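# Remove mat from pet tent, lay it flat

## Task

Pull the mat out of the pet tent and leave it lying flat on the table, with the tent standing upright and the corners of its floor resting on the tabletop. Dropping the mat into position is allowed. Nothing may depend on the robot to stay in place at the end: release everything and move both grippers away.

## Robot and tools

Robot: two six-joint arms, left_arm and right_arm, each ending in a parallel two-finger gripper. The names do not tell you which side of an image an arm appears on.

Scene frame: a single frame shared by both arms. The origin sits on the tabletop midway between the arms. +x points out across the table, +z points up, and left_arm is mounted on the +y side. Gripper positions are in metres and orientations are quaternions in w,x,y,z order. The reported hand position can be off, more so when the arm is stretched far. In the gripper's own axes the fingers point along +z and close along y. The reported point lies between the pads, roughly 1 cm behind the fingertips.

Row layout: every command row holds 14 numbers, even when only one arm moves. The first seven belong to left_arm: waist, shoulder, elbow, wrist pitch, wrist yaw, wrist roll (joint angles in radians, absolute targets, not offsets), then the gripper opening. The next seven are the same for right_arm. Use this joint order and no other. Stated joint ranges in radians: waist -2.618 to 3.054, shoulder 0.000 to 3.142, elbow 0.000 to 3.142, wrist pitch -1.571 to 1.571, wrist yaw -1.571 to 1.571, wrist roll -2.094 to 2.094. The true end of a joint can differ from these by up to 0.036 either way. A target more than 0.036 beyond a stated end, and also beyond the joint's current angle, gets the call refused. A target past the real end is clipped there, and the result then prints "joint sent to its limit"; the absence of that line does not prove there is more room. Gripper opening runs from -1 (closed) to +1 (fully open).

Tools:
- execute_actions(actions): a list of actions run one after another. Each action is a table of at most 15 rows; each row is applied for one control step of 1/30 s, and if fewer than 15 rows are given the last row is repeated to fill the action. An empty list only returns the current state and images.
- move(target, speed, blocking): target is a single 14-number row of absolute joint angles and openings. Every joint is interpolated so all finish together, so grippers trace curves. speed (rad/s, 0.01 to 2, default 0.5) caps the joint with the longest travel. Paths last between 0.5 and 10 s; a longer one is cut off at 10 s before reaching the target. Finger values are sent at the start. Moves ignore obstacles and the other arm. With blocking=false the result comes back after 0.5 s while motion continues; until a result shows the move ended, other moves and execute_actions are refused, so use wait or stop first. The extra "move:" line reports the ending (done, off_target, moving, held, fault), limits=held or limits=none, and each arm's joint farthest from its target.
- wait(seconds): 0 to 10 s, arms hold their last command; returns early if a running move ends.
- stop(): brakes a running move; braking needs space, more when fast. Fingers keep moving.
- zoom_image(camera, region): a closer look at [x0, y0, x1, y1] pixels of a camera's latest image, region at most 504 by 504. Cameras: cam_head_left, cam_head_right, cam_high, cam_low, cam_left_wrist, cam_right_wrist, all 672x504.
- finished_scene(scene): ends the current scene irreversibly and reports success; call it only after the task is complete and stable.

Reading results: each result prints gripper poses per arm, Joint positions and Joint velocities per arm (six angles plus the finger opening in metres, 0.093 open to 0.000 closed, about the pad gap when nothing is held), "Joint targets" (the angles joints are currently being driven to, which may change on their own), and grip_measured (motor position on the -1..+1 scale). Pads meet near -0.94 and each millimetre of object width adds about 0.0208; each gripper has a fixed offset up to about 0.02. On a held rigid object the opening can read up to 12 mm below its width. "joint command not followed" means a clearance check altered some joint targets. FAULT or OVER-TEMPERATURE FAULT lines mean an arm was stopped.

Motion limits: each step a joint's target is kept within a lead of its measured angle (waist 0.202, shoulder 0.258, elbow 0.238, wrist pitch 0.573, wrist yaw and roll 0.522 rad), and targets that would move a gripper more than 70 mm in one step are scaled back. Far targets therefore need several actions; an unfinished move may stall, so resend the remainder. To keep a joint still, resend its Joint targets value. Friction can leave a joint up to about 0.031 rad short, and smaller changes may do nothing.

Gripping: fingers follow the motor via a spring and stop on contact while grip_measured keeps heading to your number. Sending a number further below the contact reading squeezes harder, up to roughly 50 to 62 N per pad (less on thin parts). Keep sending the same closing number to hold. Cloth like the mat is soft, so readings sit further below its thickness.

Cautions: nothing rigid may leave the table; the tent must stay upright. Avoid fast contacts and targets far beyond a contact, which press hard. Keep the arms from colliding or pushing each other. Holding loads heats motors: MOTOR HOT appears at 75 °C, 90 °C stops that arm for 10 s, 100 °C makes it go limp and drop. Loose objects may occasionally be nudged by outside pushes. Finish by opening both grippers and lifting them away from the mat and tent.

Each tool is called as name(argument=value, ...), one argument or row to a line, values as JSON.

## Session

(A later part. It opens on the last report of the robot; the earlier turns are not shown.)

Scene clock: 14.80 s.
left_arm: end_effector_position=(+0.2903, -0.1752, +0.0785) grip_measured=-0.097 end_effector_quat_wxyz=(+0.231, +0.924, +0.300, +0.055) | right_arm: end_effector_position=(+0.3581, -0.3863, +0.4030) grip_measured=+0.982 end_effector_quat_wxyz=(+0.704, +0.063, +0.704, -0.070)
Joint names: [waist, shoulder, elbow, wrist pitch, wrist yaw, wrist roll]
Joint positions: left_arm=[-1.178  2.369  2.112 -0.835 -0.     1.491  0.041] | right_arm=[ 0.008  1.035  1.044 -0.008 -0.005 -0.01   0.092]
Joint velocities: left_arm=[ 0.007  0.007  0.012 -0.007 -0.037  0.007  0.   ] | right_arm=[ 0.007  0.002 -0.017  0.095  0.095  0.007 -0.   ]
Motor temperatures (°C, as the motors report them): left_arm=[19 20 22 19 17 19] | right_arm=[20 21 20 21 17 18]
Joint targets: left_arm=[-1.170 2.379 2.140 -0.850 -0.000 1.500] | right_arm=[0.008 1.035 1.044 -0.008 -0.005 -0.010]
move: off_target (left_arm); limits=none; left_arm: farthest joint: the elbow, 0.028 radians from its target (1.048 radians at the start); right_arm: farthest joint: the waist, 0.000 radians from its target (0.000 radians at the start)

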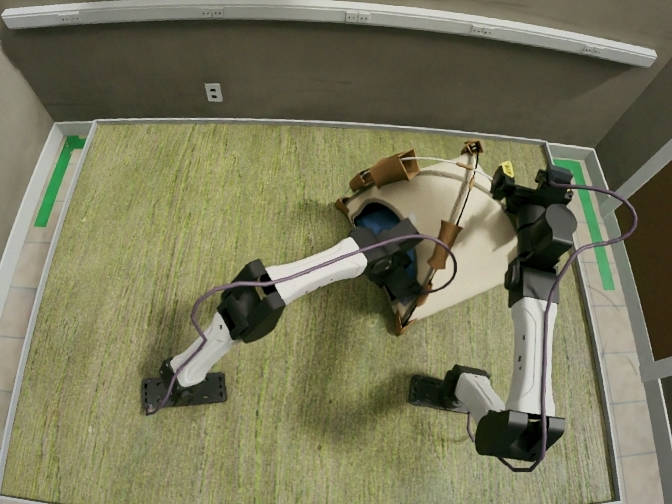

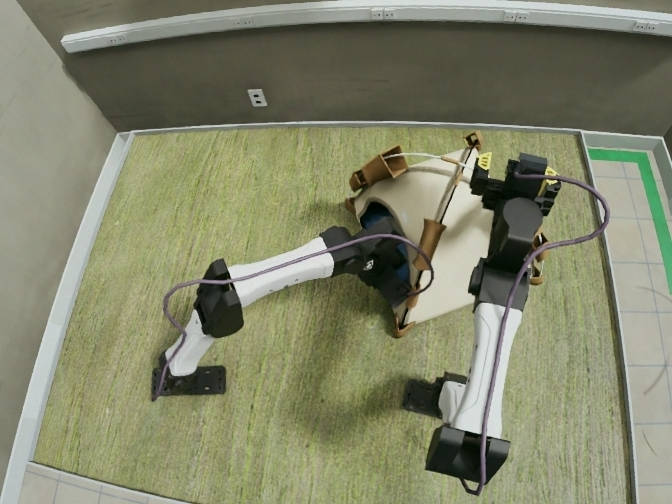

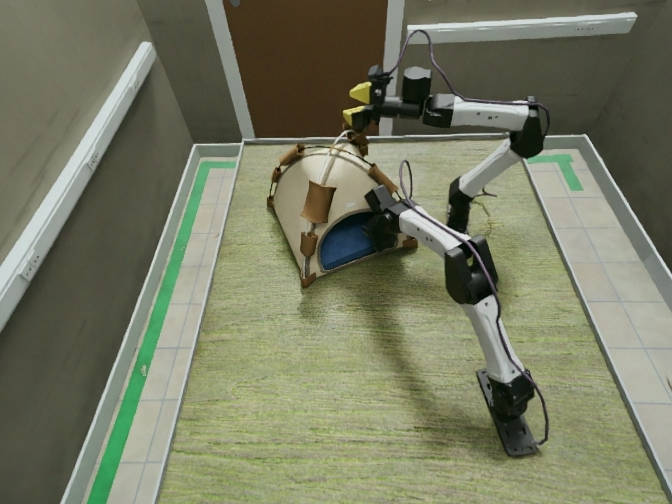

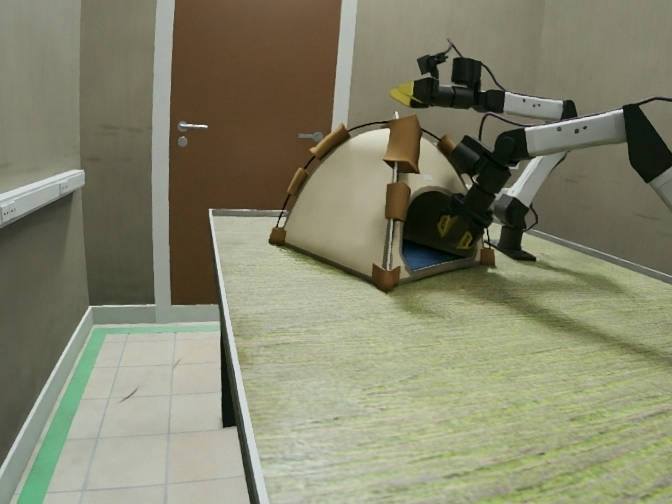

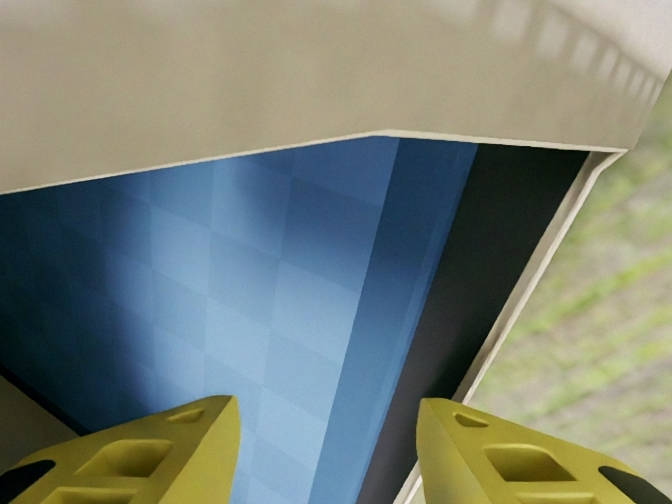

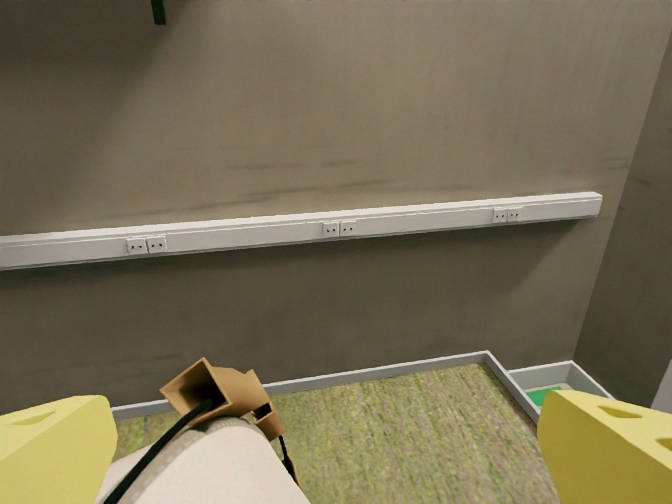

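move(
  target=[-1.14,2.0,1.52,-0.62,0,1.5,-0.1,0.008,1.035,1.044,-0.008,-0.005,-0.01,1],
  speed=0.7,
)

move(
  target=[-1.14,2.0,1.52,-0.62,0,-1.65,-0.1,0.008,1.035,1.044,-0.008,-0.005,-0.01,1],
  speed=2,
)

move(
  target=[-1.14,2.40,2.14,-0.85,0,-1.65,-0.1,0.008,1.035,1.044,-0.008,-0.005,-0.01,1],
  speed=0.5,
)

Scene clock: 17.27 s.
left_arm: end_effector_position=(+0.2552, -0.0928, +0.0736) grip_measured=-0.097 end_effector_quat_wxyz=(+0.215, +0.923, +0.313, +0.055) | right_arm: end_effector_position=(+0.3581, -0.3863, +0.4030) grip_measured=+0.982 end_effector_quat_wxyz=(+0.704, +0.063, +0.704, -0.070)
Joint names: [waist, shoulder, elbow, wrist pitch, wrist yaw, wrist roll]
Joint positions: left_arm=[-1.151  2.019  1.541 -0.645 -0.     1.492  0.041] | right_arm=[ 0.008  1.035  1.044 -0.008 -0.005 -0.01   0.092]
Joint velocities: left_arm=[ 0.002  0.022  0.007 -0.051 -0.037  0.037  0.   ] | right_arm=[ 0.012  0.007 -0.012  0.007  0.007 -0.081  0.   ]
Motor temperatures (°C, as the motors report them): left_arm=[19 21 22 19 17 19] | right_arm=[20 21 20 21 17 18]
Joint targets: left_arm=[-1.140 2.000 1.520 -0.620 0.000 1.500] | right_arm=[0.008 1.035 1.044 -0.008 -0.005 -0.010]
move: off_target (left_arm); limits=none; left_arm: farthest joint: the wrist pitch, 0.025 radians from its target (0.215 radians at the start); right_arm: farthest joint: the waist, 0.000 radians from its target (0.000 radians at the start)

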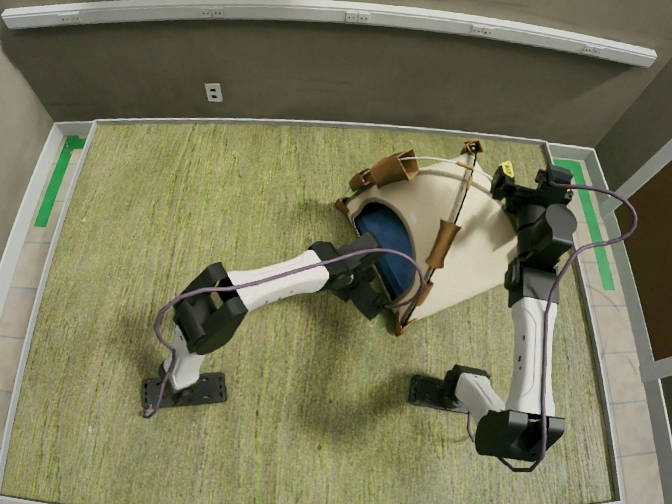

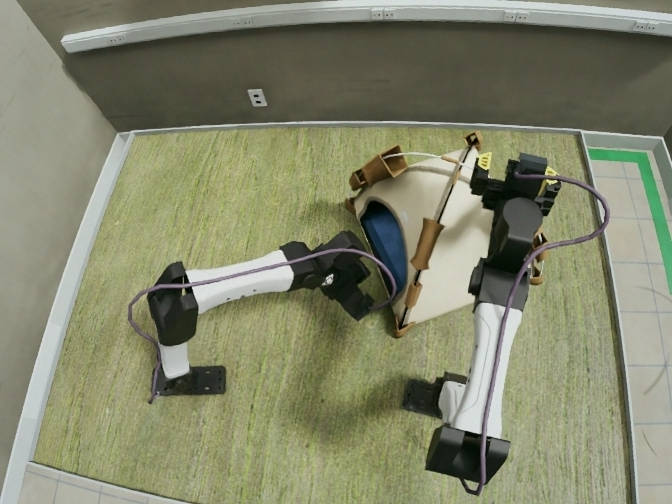

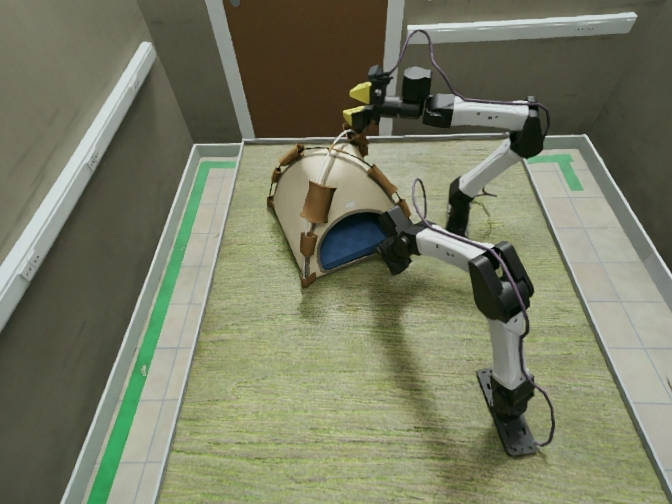

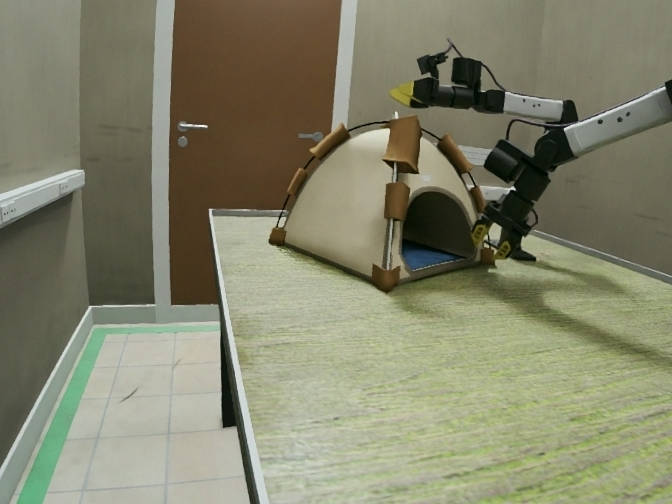

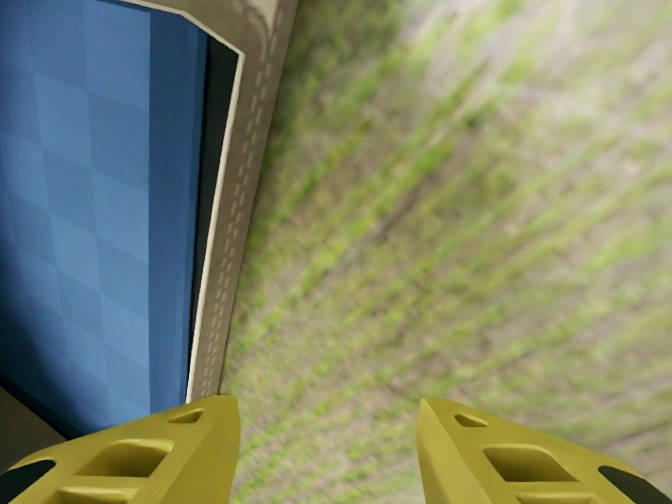

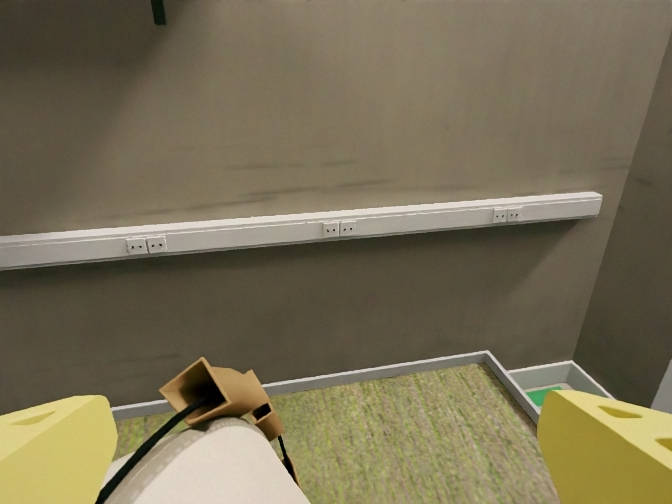

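Scene clock: 20.03 s.
left_arm: end_effector_position=(+0.2552, -0.0928, +0.0736) grip_measured=-0.097 end_effector_quat_wxyz=(+0.055, -0.309, +0.925, -0.215) | right_arm: end_effector_position=(+0.3581, -0.3863, +0.4030) grip_measured=+0.982 end_effector_quat_wxyz=(+0.704, +0.063, +0.704, -0.070)
Joint names: [waist, shoulder, elbow, wrist pitch, wrist yaw, wrist roll]
Joint positions: left_arm=[-1.151  2.019  1.541 -0.645 -0.    -1.641  0.041] | right_arm=[ 0.008  1.035  1.044 -0.008 -0.005 -0.01   0.092]
Joint velocities: left_arm=[-0.007 -0.002 -0.002  0.022 -0.022  0.051 -0.001] | right_arm=[ 0.012 -0.012 -0.007  0.007  0.037 -0.022 -0.   ]
Motor temperatures (°C, as the motors report them): left_arm=[19 22 22 19 17 19] | right_arm=[20 21 21 22 17 18]
Joint targets: left_arm=[-1.140 2.000 1.520 -0.620 0.000 -1.650] | right_arm=[0.008 1.035 1.044 -0.008 -0.005 -0.010]
move: off_target (left_arm); limits=none; left_arm: farthest joint: the wrist pitch, 0.025 radians from its target (0.025 radians at the start); right_arm: farthest joint: the waist, 0.000 radians from its target (0.000 radians at the start)

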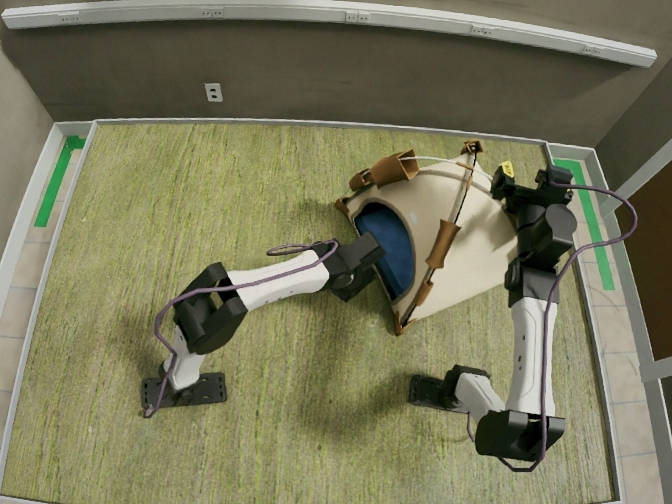

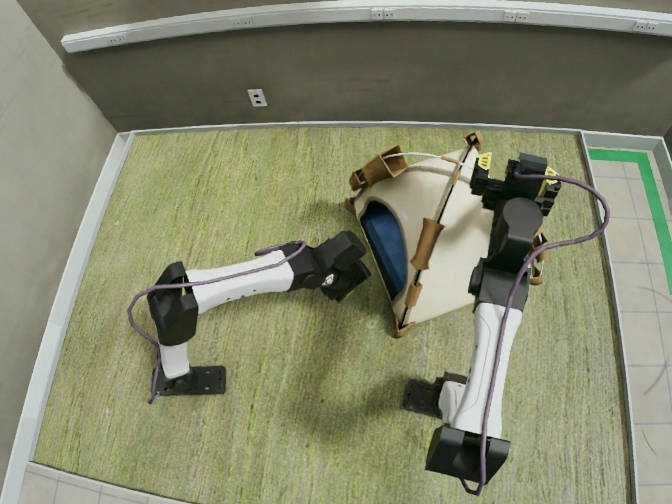

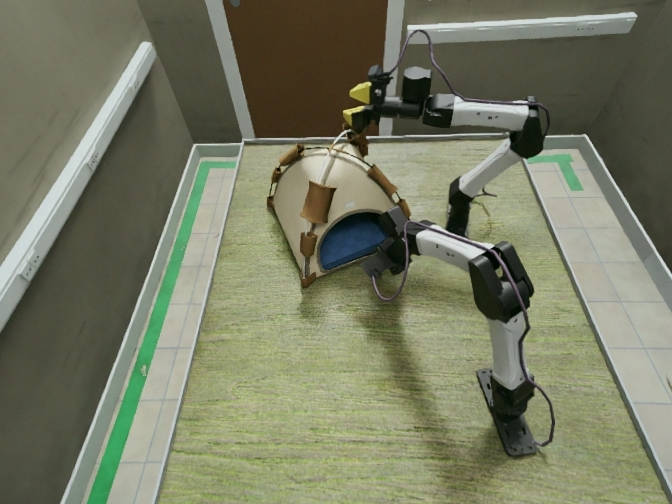

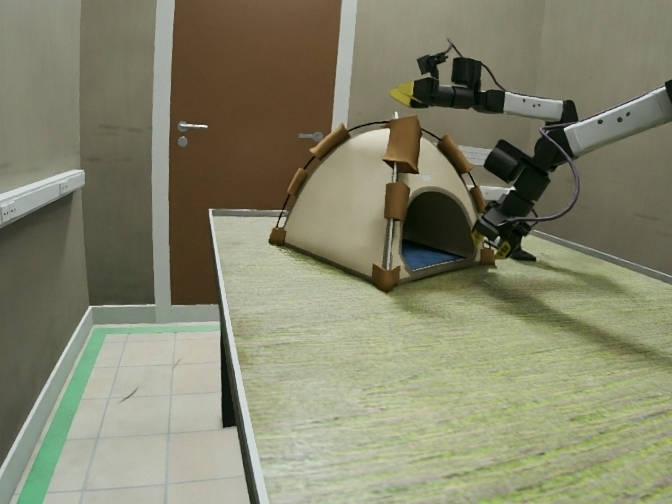

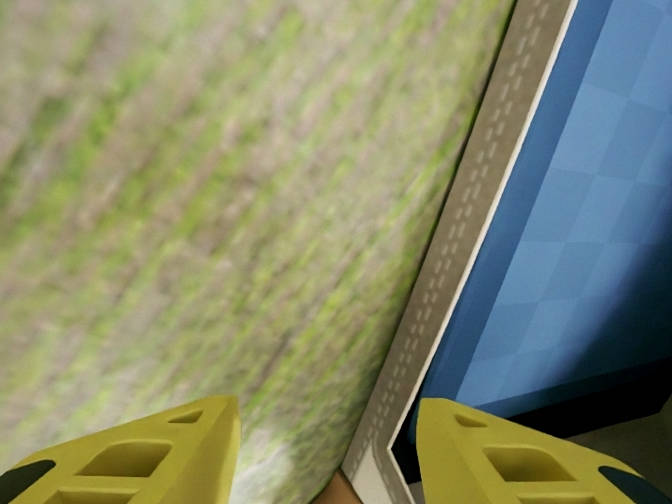

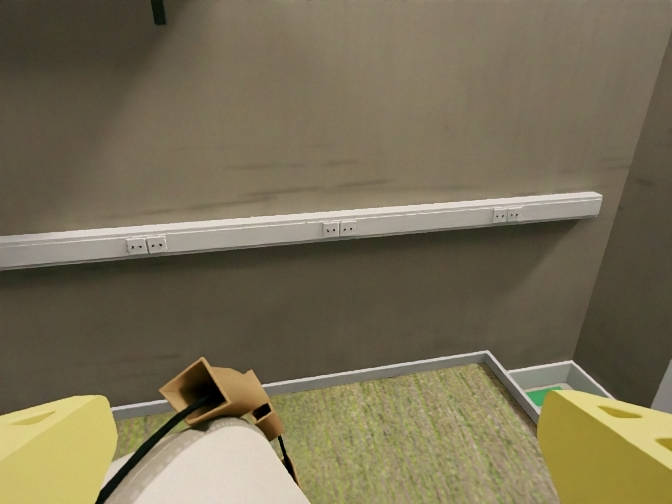

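Scene clock: 21.87 s.
left_arm: end_effector_position=(+0.3030, -0.1666, +0.0655) grip_measured=-0.097 end_effector_quat_wxyz=(+0.056, -0.309, +0.924, -0.219) | right_arm: end_effector_position=(+0.3581, -0.3863, +0.4030) grip_measured=+0.982 end_effector_quat_wxyz=(+0.704, +0.063, +0.704, -0.070)
Joint names: [waist, shoulder, elbow, wrist pitch, wrist yaw, wrist roll]
Joint positions: left_arm=[-1.151  2.393  2.113 -0.833 -0.    -1.641  0.041] | right_arm=[ 0.008  1.035  1.044 -0.008 -0.005 -0.01   0.092]
Joint velocities: left_arm=[ 0.012 -0.007 -0.002 -0.095 -0.007  0.007  0.   ] | right_arm=[ 0.007 -0.002 -0.002  0.007 -0.037 -0.066  0.001]
Motor temperatures (°C, as the motors report them): left_arm=[19 23 22 19 17 19] | right_arm=[20 21 21 22 17 18]
Joint targets: left_arm=[-1.140 2.400 2.140 -0.850 -0.000 -1.650] | right_arm=[0.008 1.035 1.044 -0.008 -0.005 -0.010]
move: off_target (left_arm); limits=none; left_arm: farthest joint: the elbow, 0.027 radians from its target (0.599 radians at the start); right_arm: farthest joint: the waist, 0.000 radians from its target (0.000 radians at the start)

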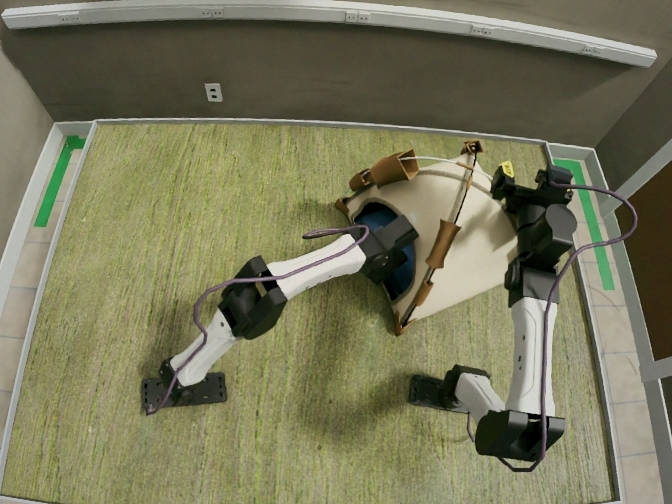

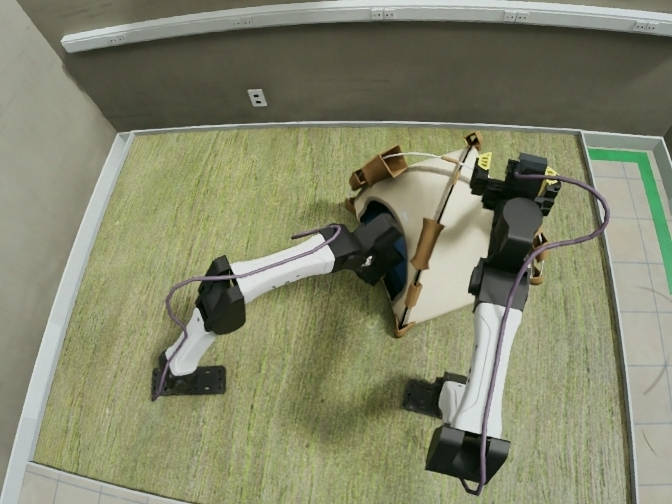

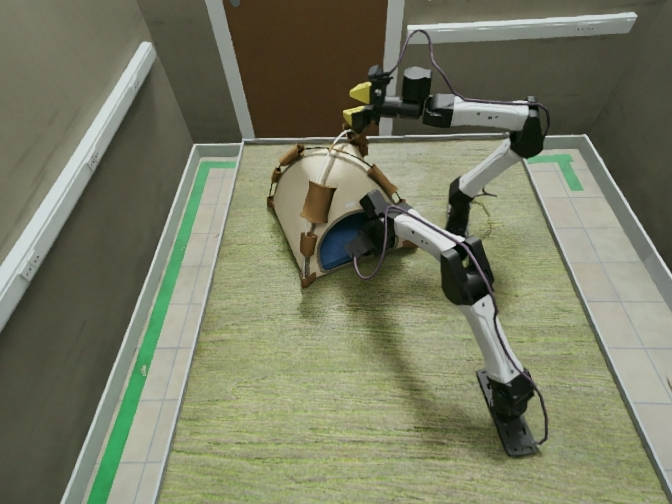

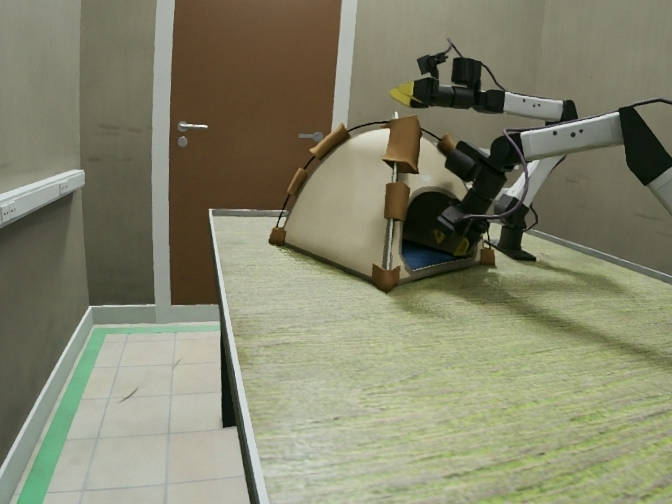

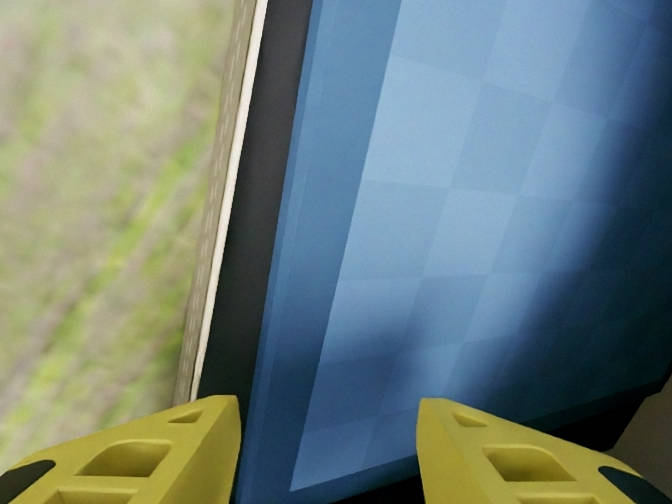

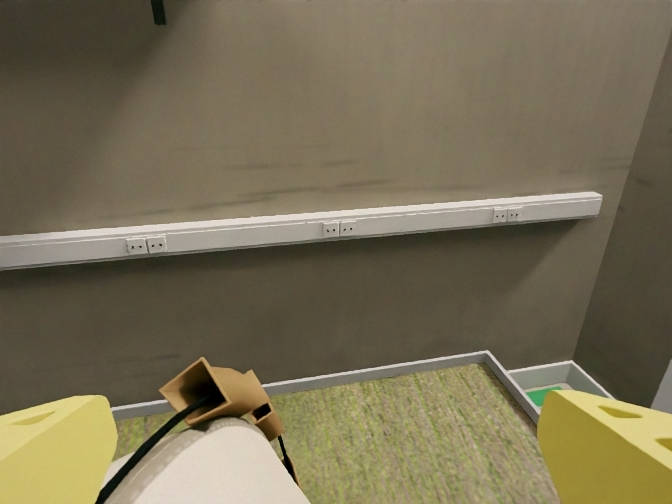

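move(
  target=[-1.14,2.47,2.15,-0.85,0,-1.65,-0.1,0.008,1.035,1.044,-0.008,-0.005,-0.01,1],
  speed=0.15,
)

Scene clock: 23.23 s.
left_arm: end_effector_position=(+0.3021, -0.1653, +0.0334) grip_measured=-0.097 end_effector_quat_wxyz=(+0.050, -0.311, +0.929, -0.193) | right_arm: end_effector_position=(+0.3581, -0.3863, +0.4030) grip_measured=+0.982 end_effector_quat_wxyz=(+0.704, +0.063, +0.704, -0.070)
Joint names: [waist, shoulder, elbow, wrist pitch, wrist yaw, wrist roll]
Joint positions: left_arm=[-1.151  2.459  2.126 -0.836 -0.    -1.642  0.041] | right_arm=[ 0.008  1.035  1.044 -0.008 -0.005 -0.01   0.092]
Joint velocities: left_arm=[ 0.017 -0.002  0.007 -0.081 -0.022 -0.007 -0.   ] | right_arm=[-0.022 -0.007 -0.002 -0.022  0.037 -0.022 -0.   ]
Motor temperatures (°C, as the motors report them): left_arm=[19 24 23 19 17 19] | right_arm=[20 21 21 22 17 18]
Joint targets: left_arm=[-1.140 2.470 2.150 -0.850 -0.000 -1.650] | right_arm=[0.008 1.035 1.044 -0.008 -0.005 -0.010]
move: off_target (left_arm); limits=none; left_arm: farthest joint: the elbow, 0.024 radians from its target (0.037 radians at the start); right_arm: farthest joint: the waist, 0.000 radians from its target (0.000 radians at the start)

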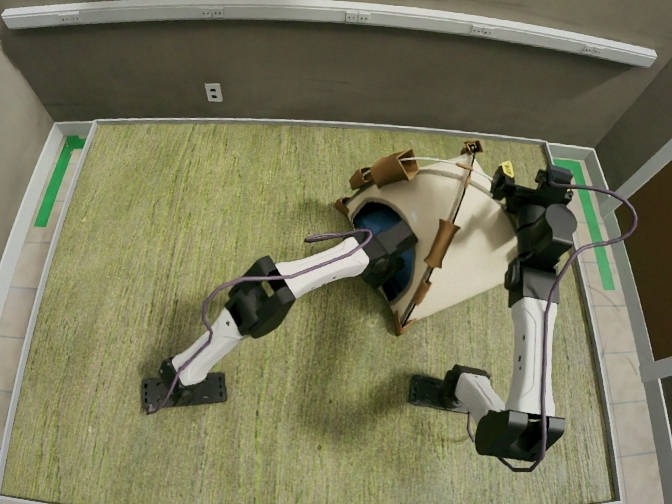

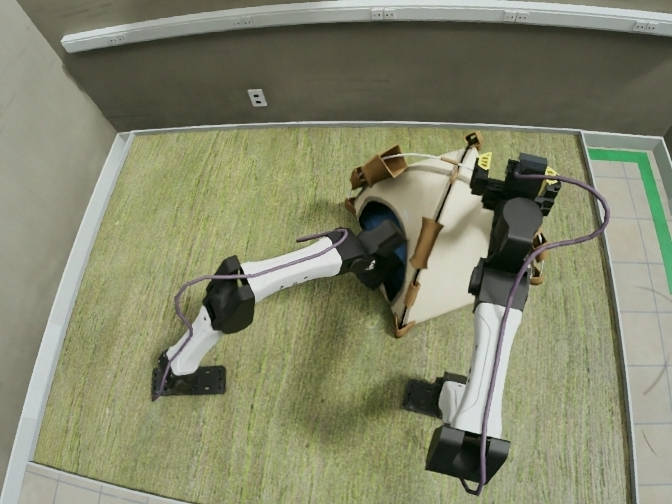

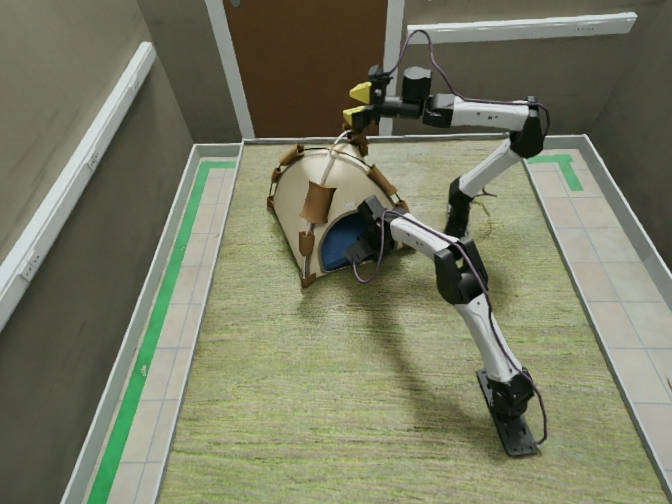

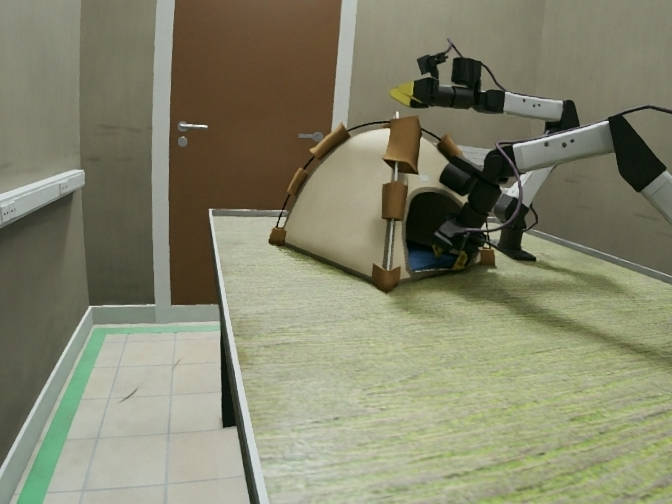

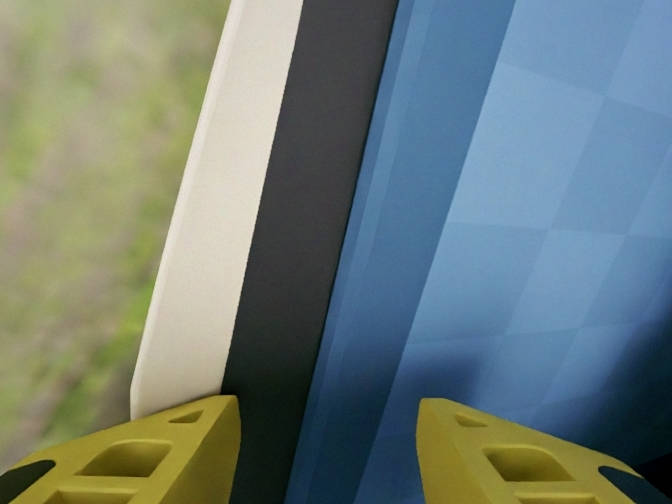

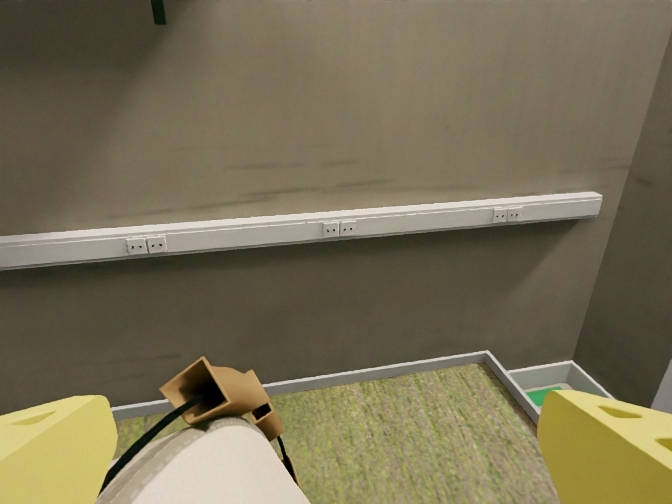

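move(
  target=[-1.14,2.585,2.285,-0.85,0,-1.65,-0.1,0.008,1.035,1.044,-0.008,-0.005,-0.01,1],
  speed=0.15,
)

Scene clock: 25.00 s.
left_arm: end_effector_position=(+0.3152, -0.1856, +0.0302) grip_measured=-0.097 end_effector_quat_wxyz=(+0.055, -0.309, +0.925, -0.212) | right_arm: end_effector_position=(+0.3581, -0.3863, +0.4030) grip_measured=+0.982 end_effector_quat_wxyz=(+0.704, +0.063, +0.704, -0.070)
Joint names: [waist, shoulder, elbow, wrist pitch, wrist yaw, wrist roll]
Joint positions: left_arm=[-1.151  2.552  2.269 -0.846 -0.    -1.642  0.041] | right_arm=[ 0.008  1.035  1.044 -0.008 -0.005 -0.01   0.092]
Joint velocities: left_arm=[ 0.002  0.007 -0.007  0.022  0.022 -0.066 -0.001] | right_arm=[ 0.007 -0.007  0.007 -0.022 -0.022  0.037  0.001]
Motor temperatures (°C, as the motors report them): left_arm=[19 24 23 19 17 19] | right_arm=[20 21 21 22 17 18]
Joint targets: left_arm=[-1.140 2.585 2.285 -0.850 0.000 -1.650] | right_arm=[0.008 1.035 1.044 -0.008 -0.005 -0.010]
move: off_target (left_arm); limits=none; left_arm: farthest joint: the shoulder, 0.033 radians from its target (0.126 radians at the start); right_arm: farthest joint: the waist, 0.000 radians from its target (0.000 radians at the start)

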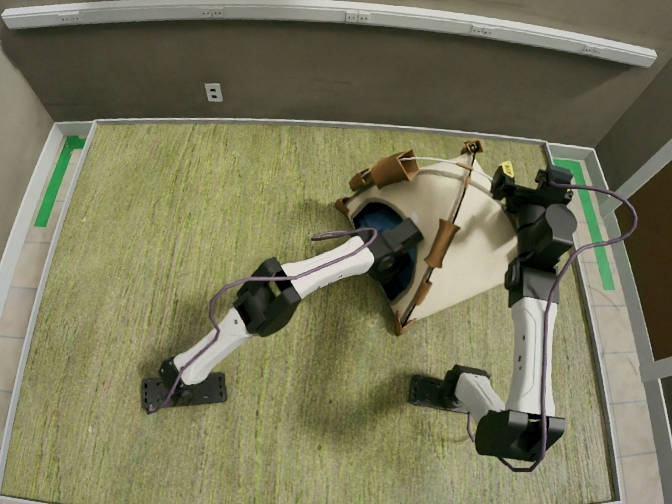

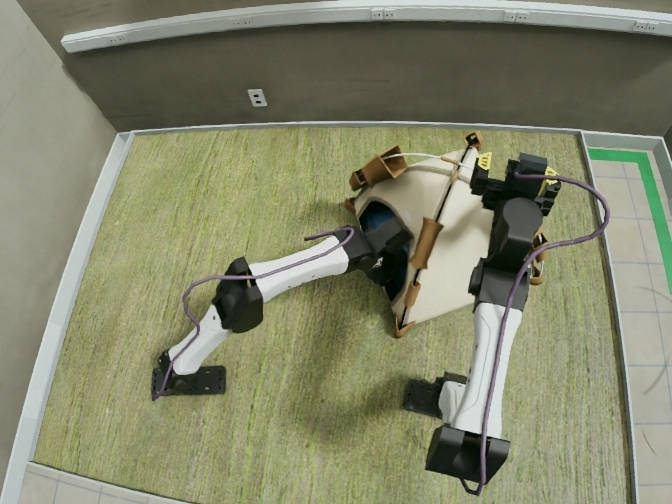

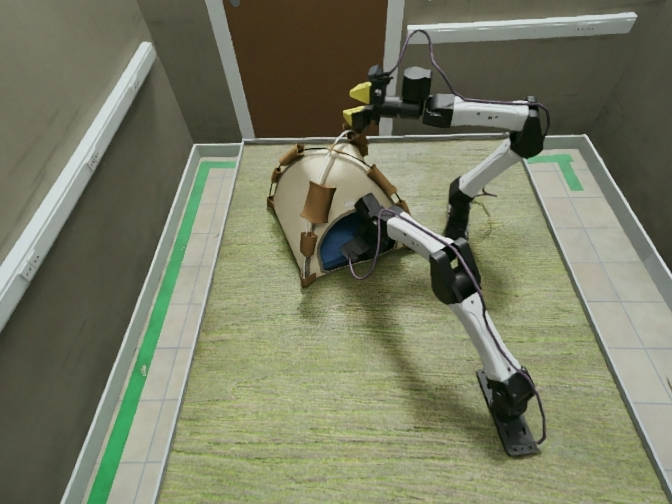

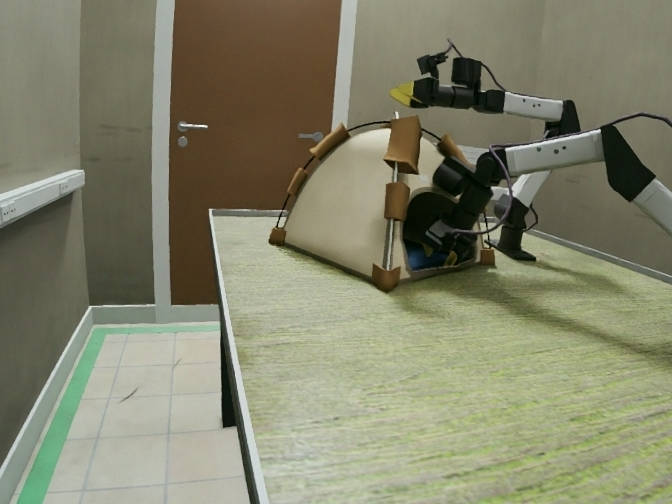

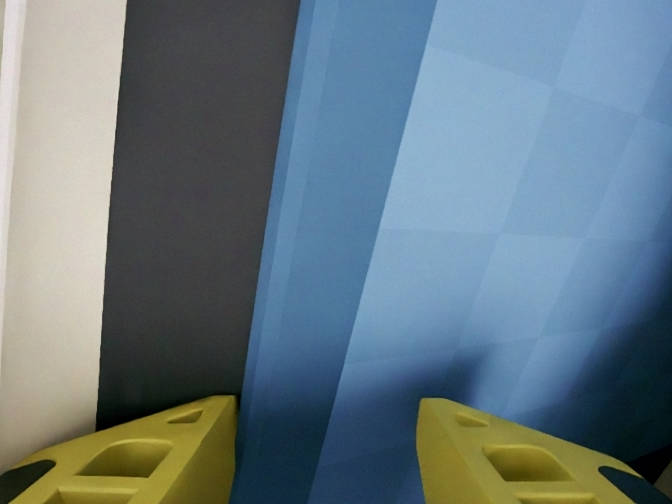

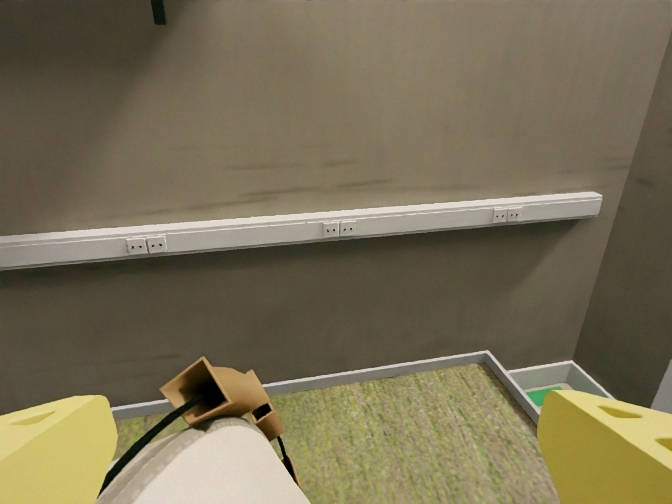

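execute_actions(
  actions=[
    [[-1.14,2.59,2.285,-0.85,0,-1.65,-0.4,0.008,1.035,1.044,-0.008,-0.005,-0.01,1]],
    [[-1.14,2.6,2.285,-0.85,0,-1.65,-0.65,0.008,1.035,1.044,-0.008,-0.005,-0.01,1]],
  ],
)

Scene clock: 26.27 s.
left_arm: end_effector_position=(+0.3151, -0.1854, +0.0246) grip_measured=-0.646 end_effector_quat_wxyz=(+0.053, -0.310, +0.926, -0.208) | right_arm: end_effector_position=(+0.3581, -0.3863, +0.4030) grip_measured=+0.982 end_effector_quat_wxyz=(+0.704, +0.063, +0.704, -0.070)
Joint names: [waist, shoulder, elbow, wrist pitch, wrist yaw, wrist roll]
Joint positions: left_arm=[-1.151  2.564  2.273 -0.847 -0.    -1.642  0.014] | right_arm=[ 0.008  1.035  1.044 -0.008 -0.005 -0.01   0.092]
Joint velocities: left_arm=[ 0.002 -0.017 -0.012 -0.022  0.022 -0.037 -0.001] | right_arm=[-0.002 -0.017 -0.002 -0.007 -0.022 -0.037 -0.003]
Motor temperatures (°C, as the motors report them): left_arm=[19 25 23 19 17 19] | right_arm=[20 21 21 22 17 18]
Joint targets: left_arm=[-1.140 2.600 2.285 -0.850 -0.000 -1.650] | right_arm=[0.008 1.035 1.044 -0.008 -0.005 -0.010]

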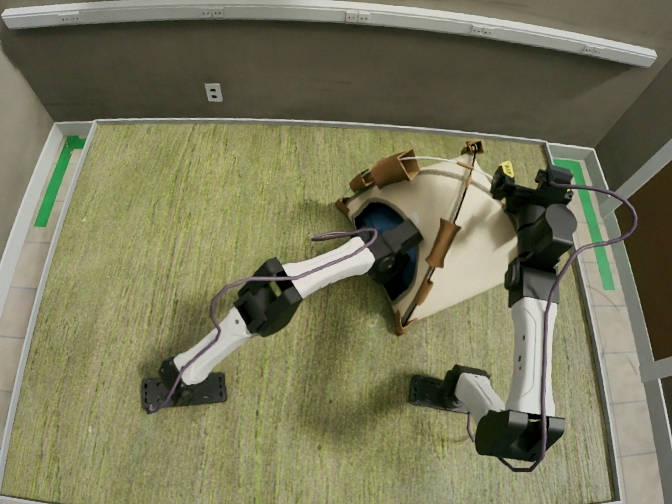

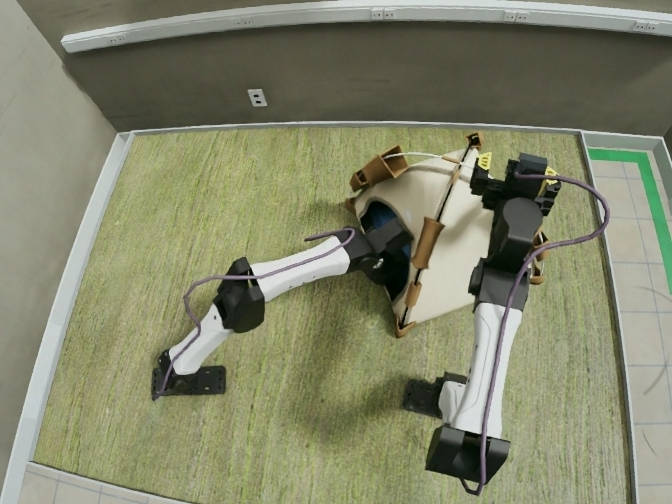

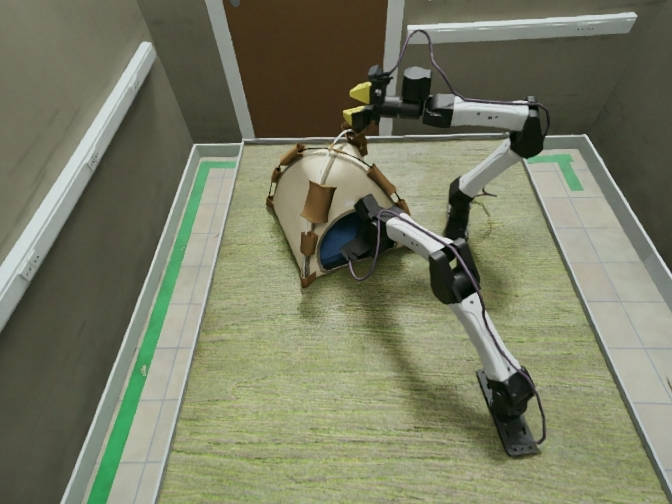

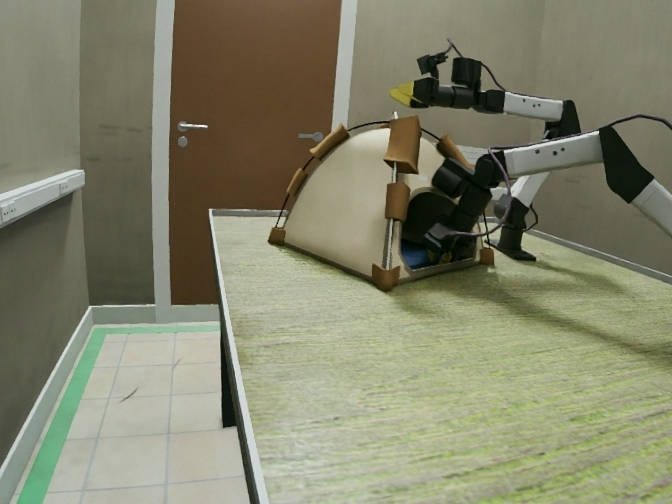

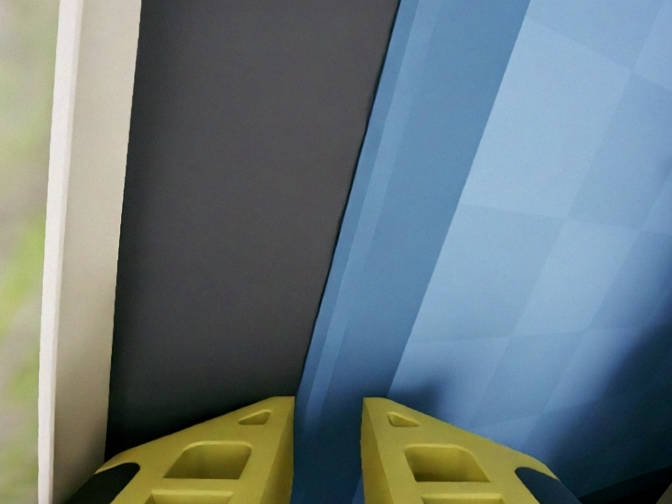

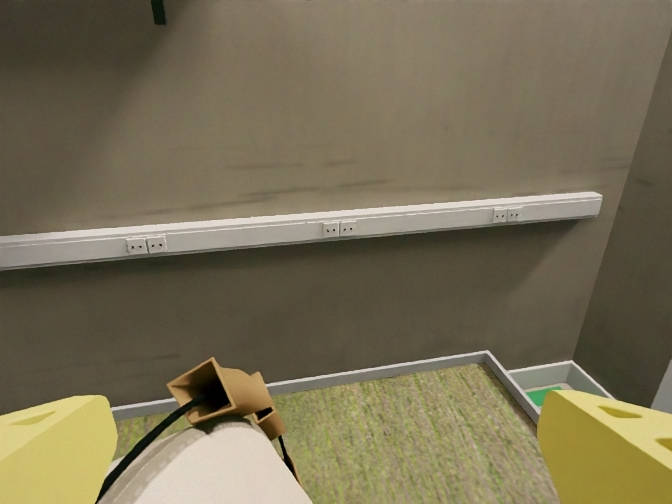

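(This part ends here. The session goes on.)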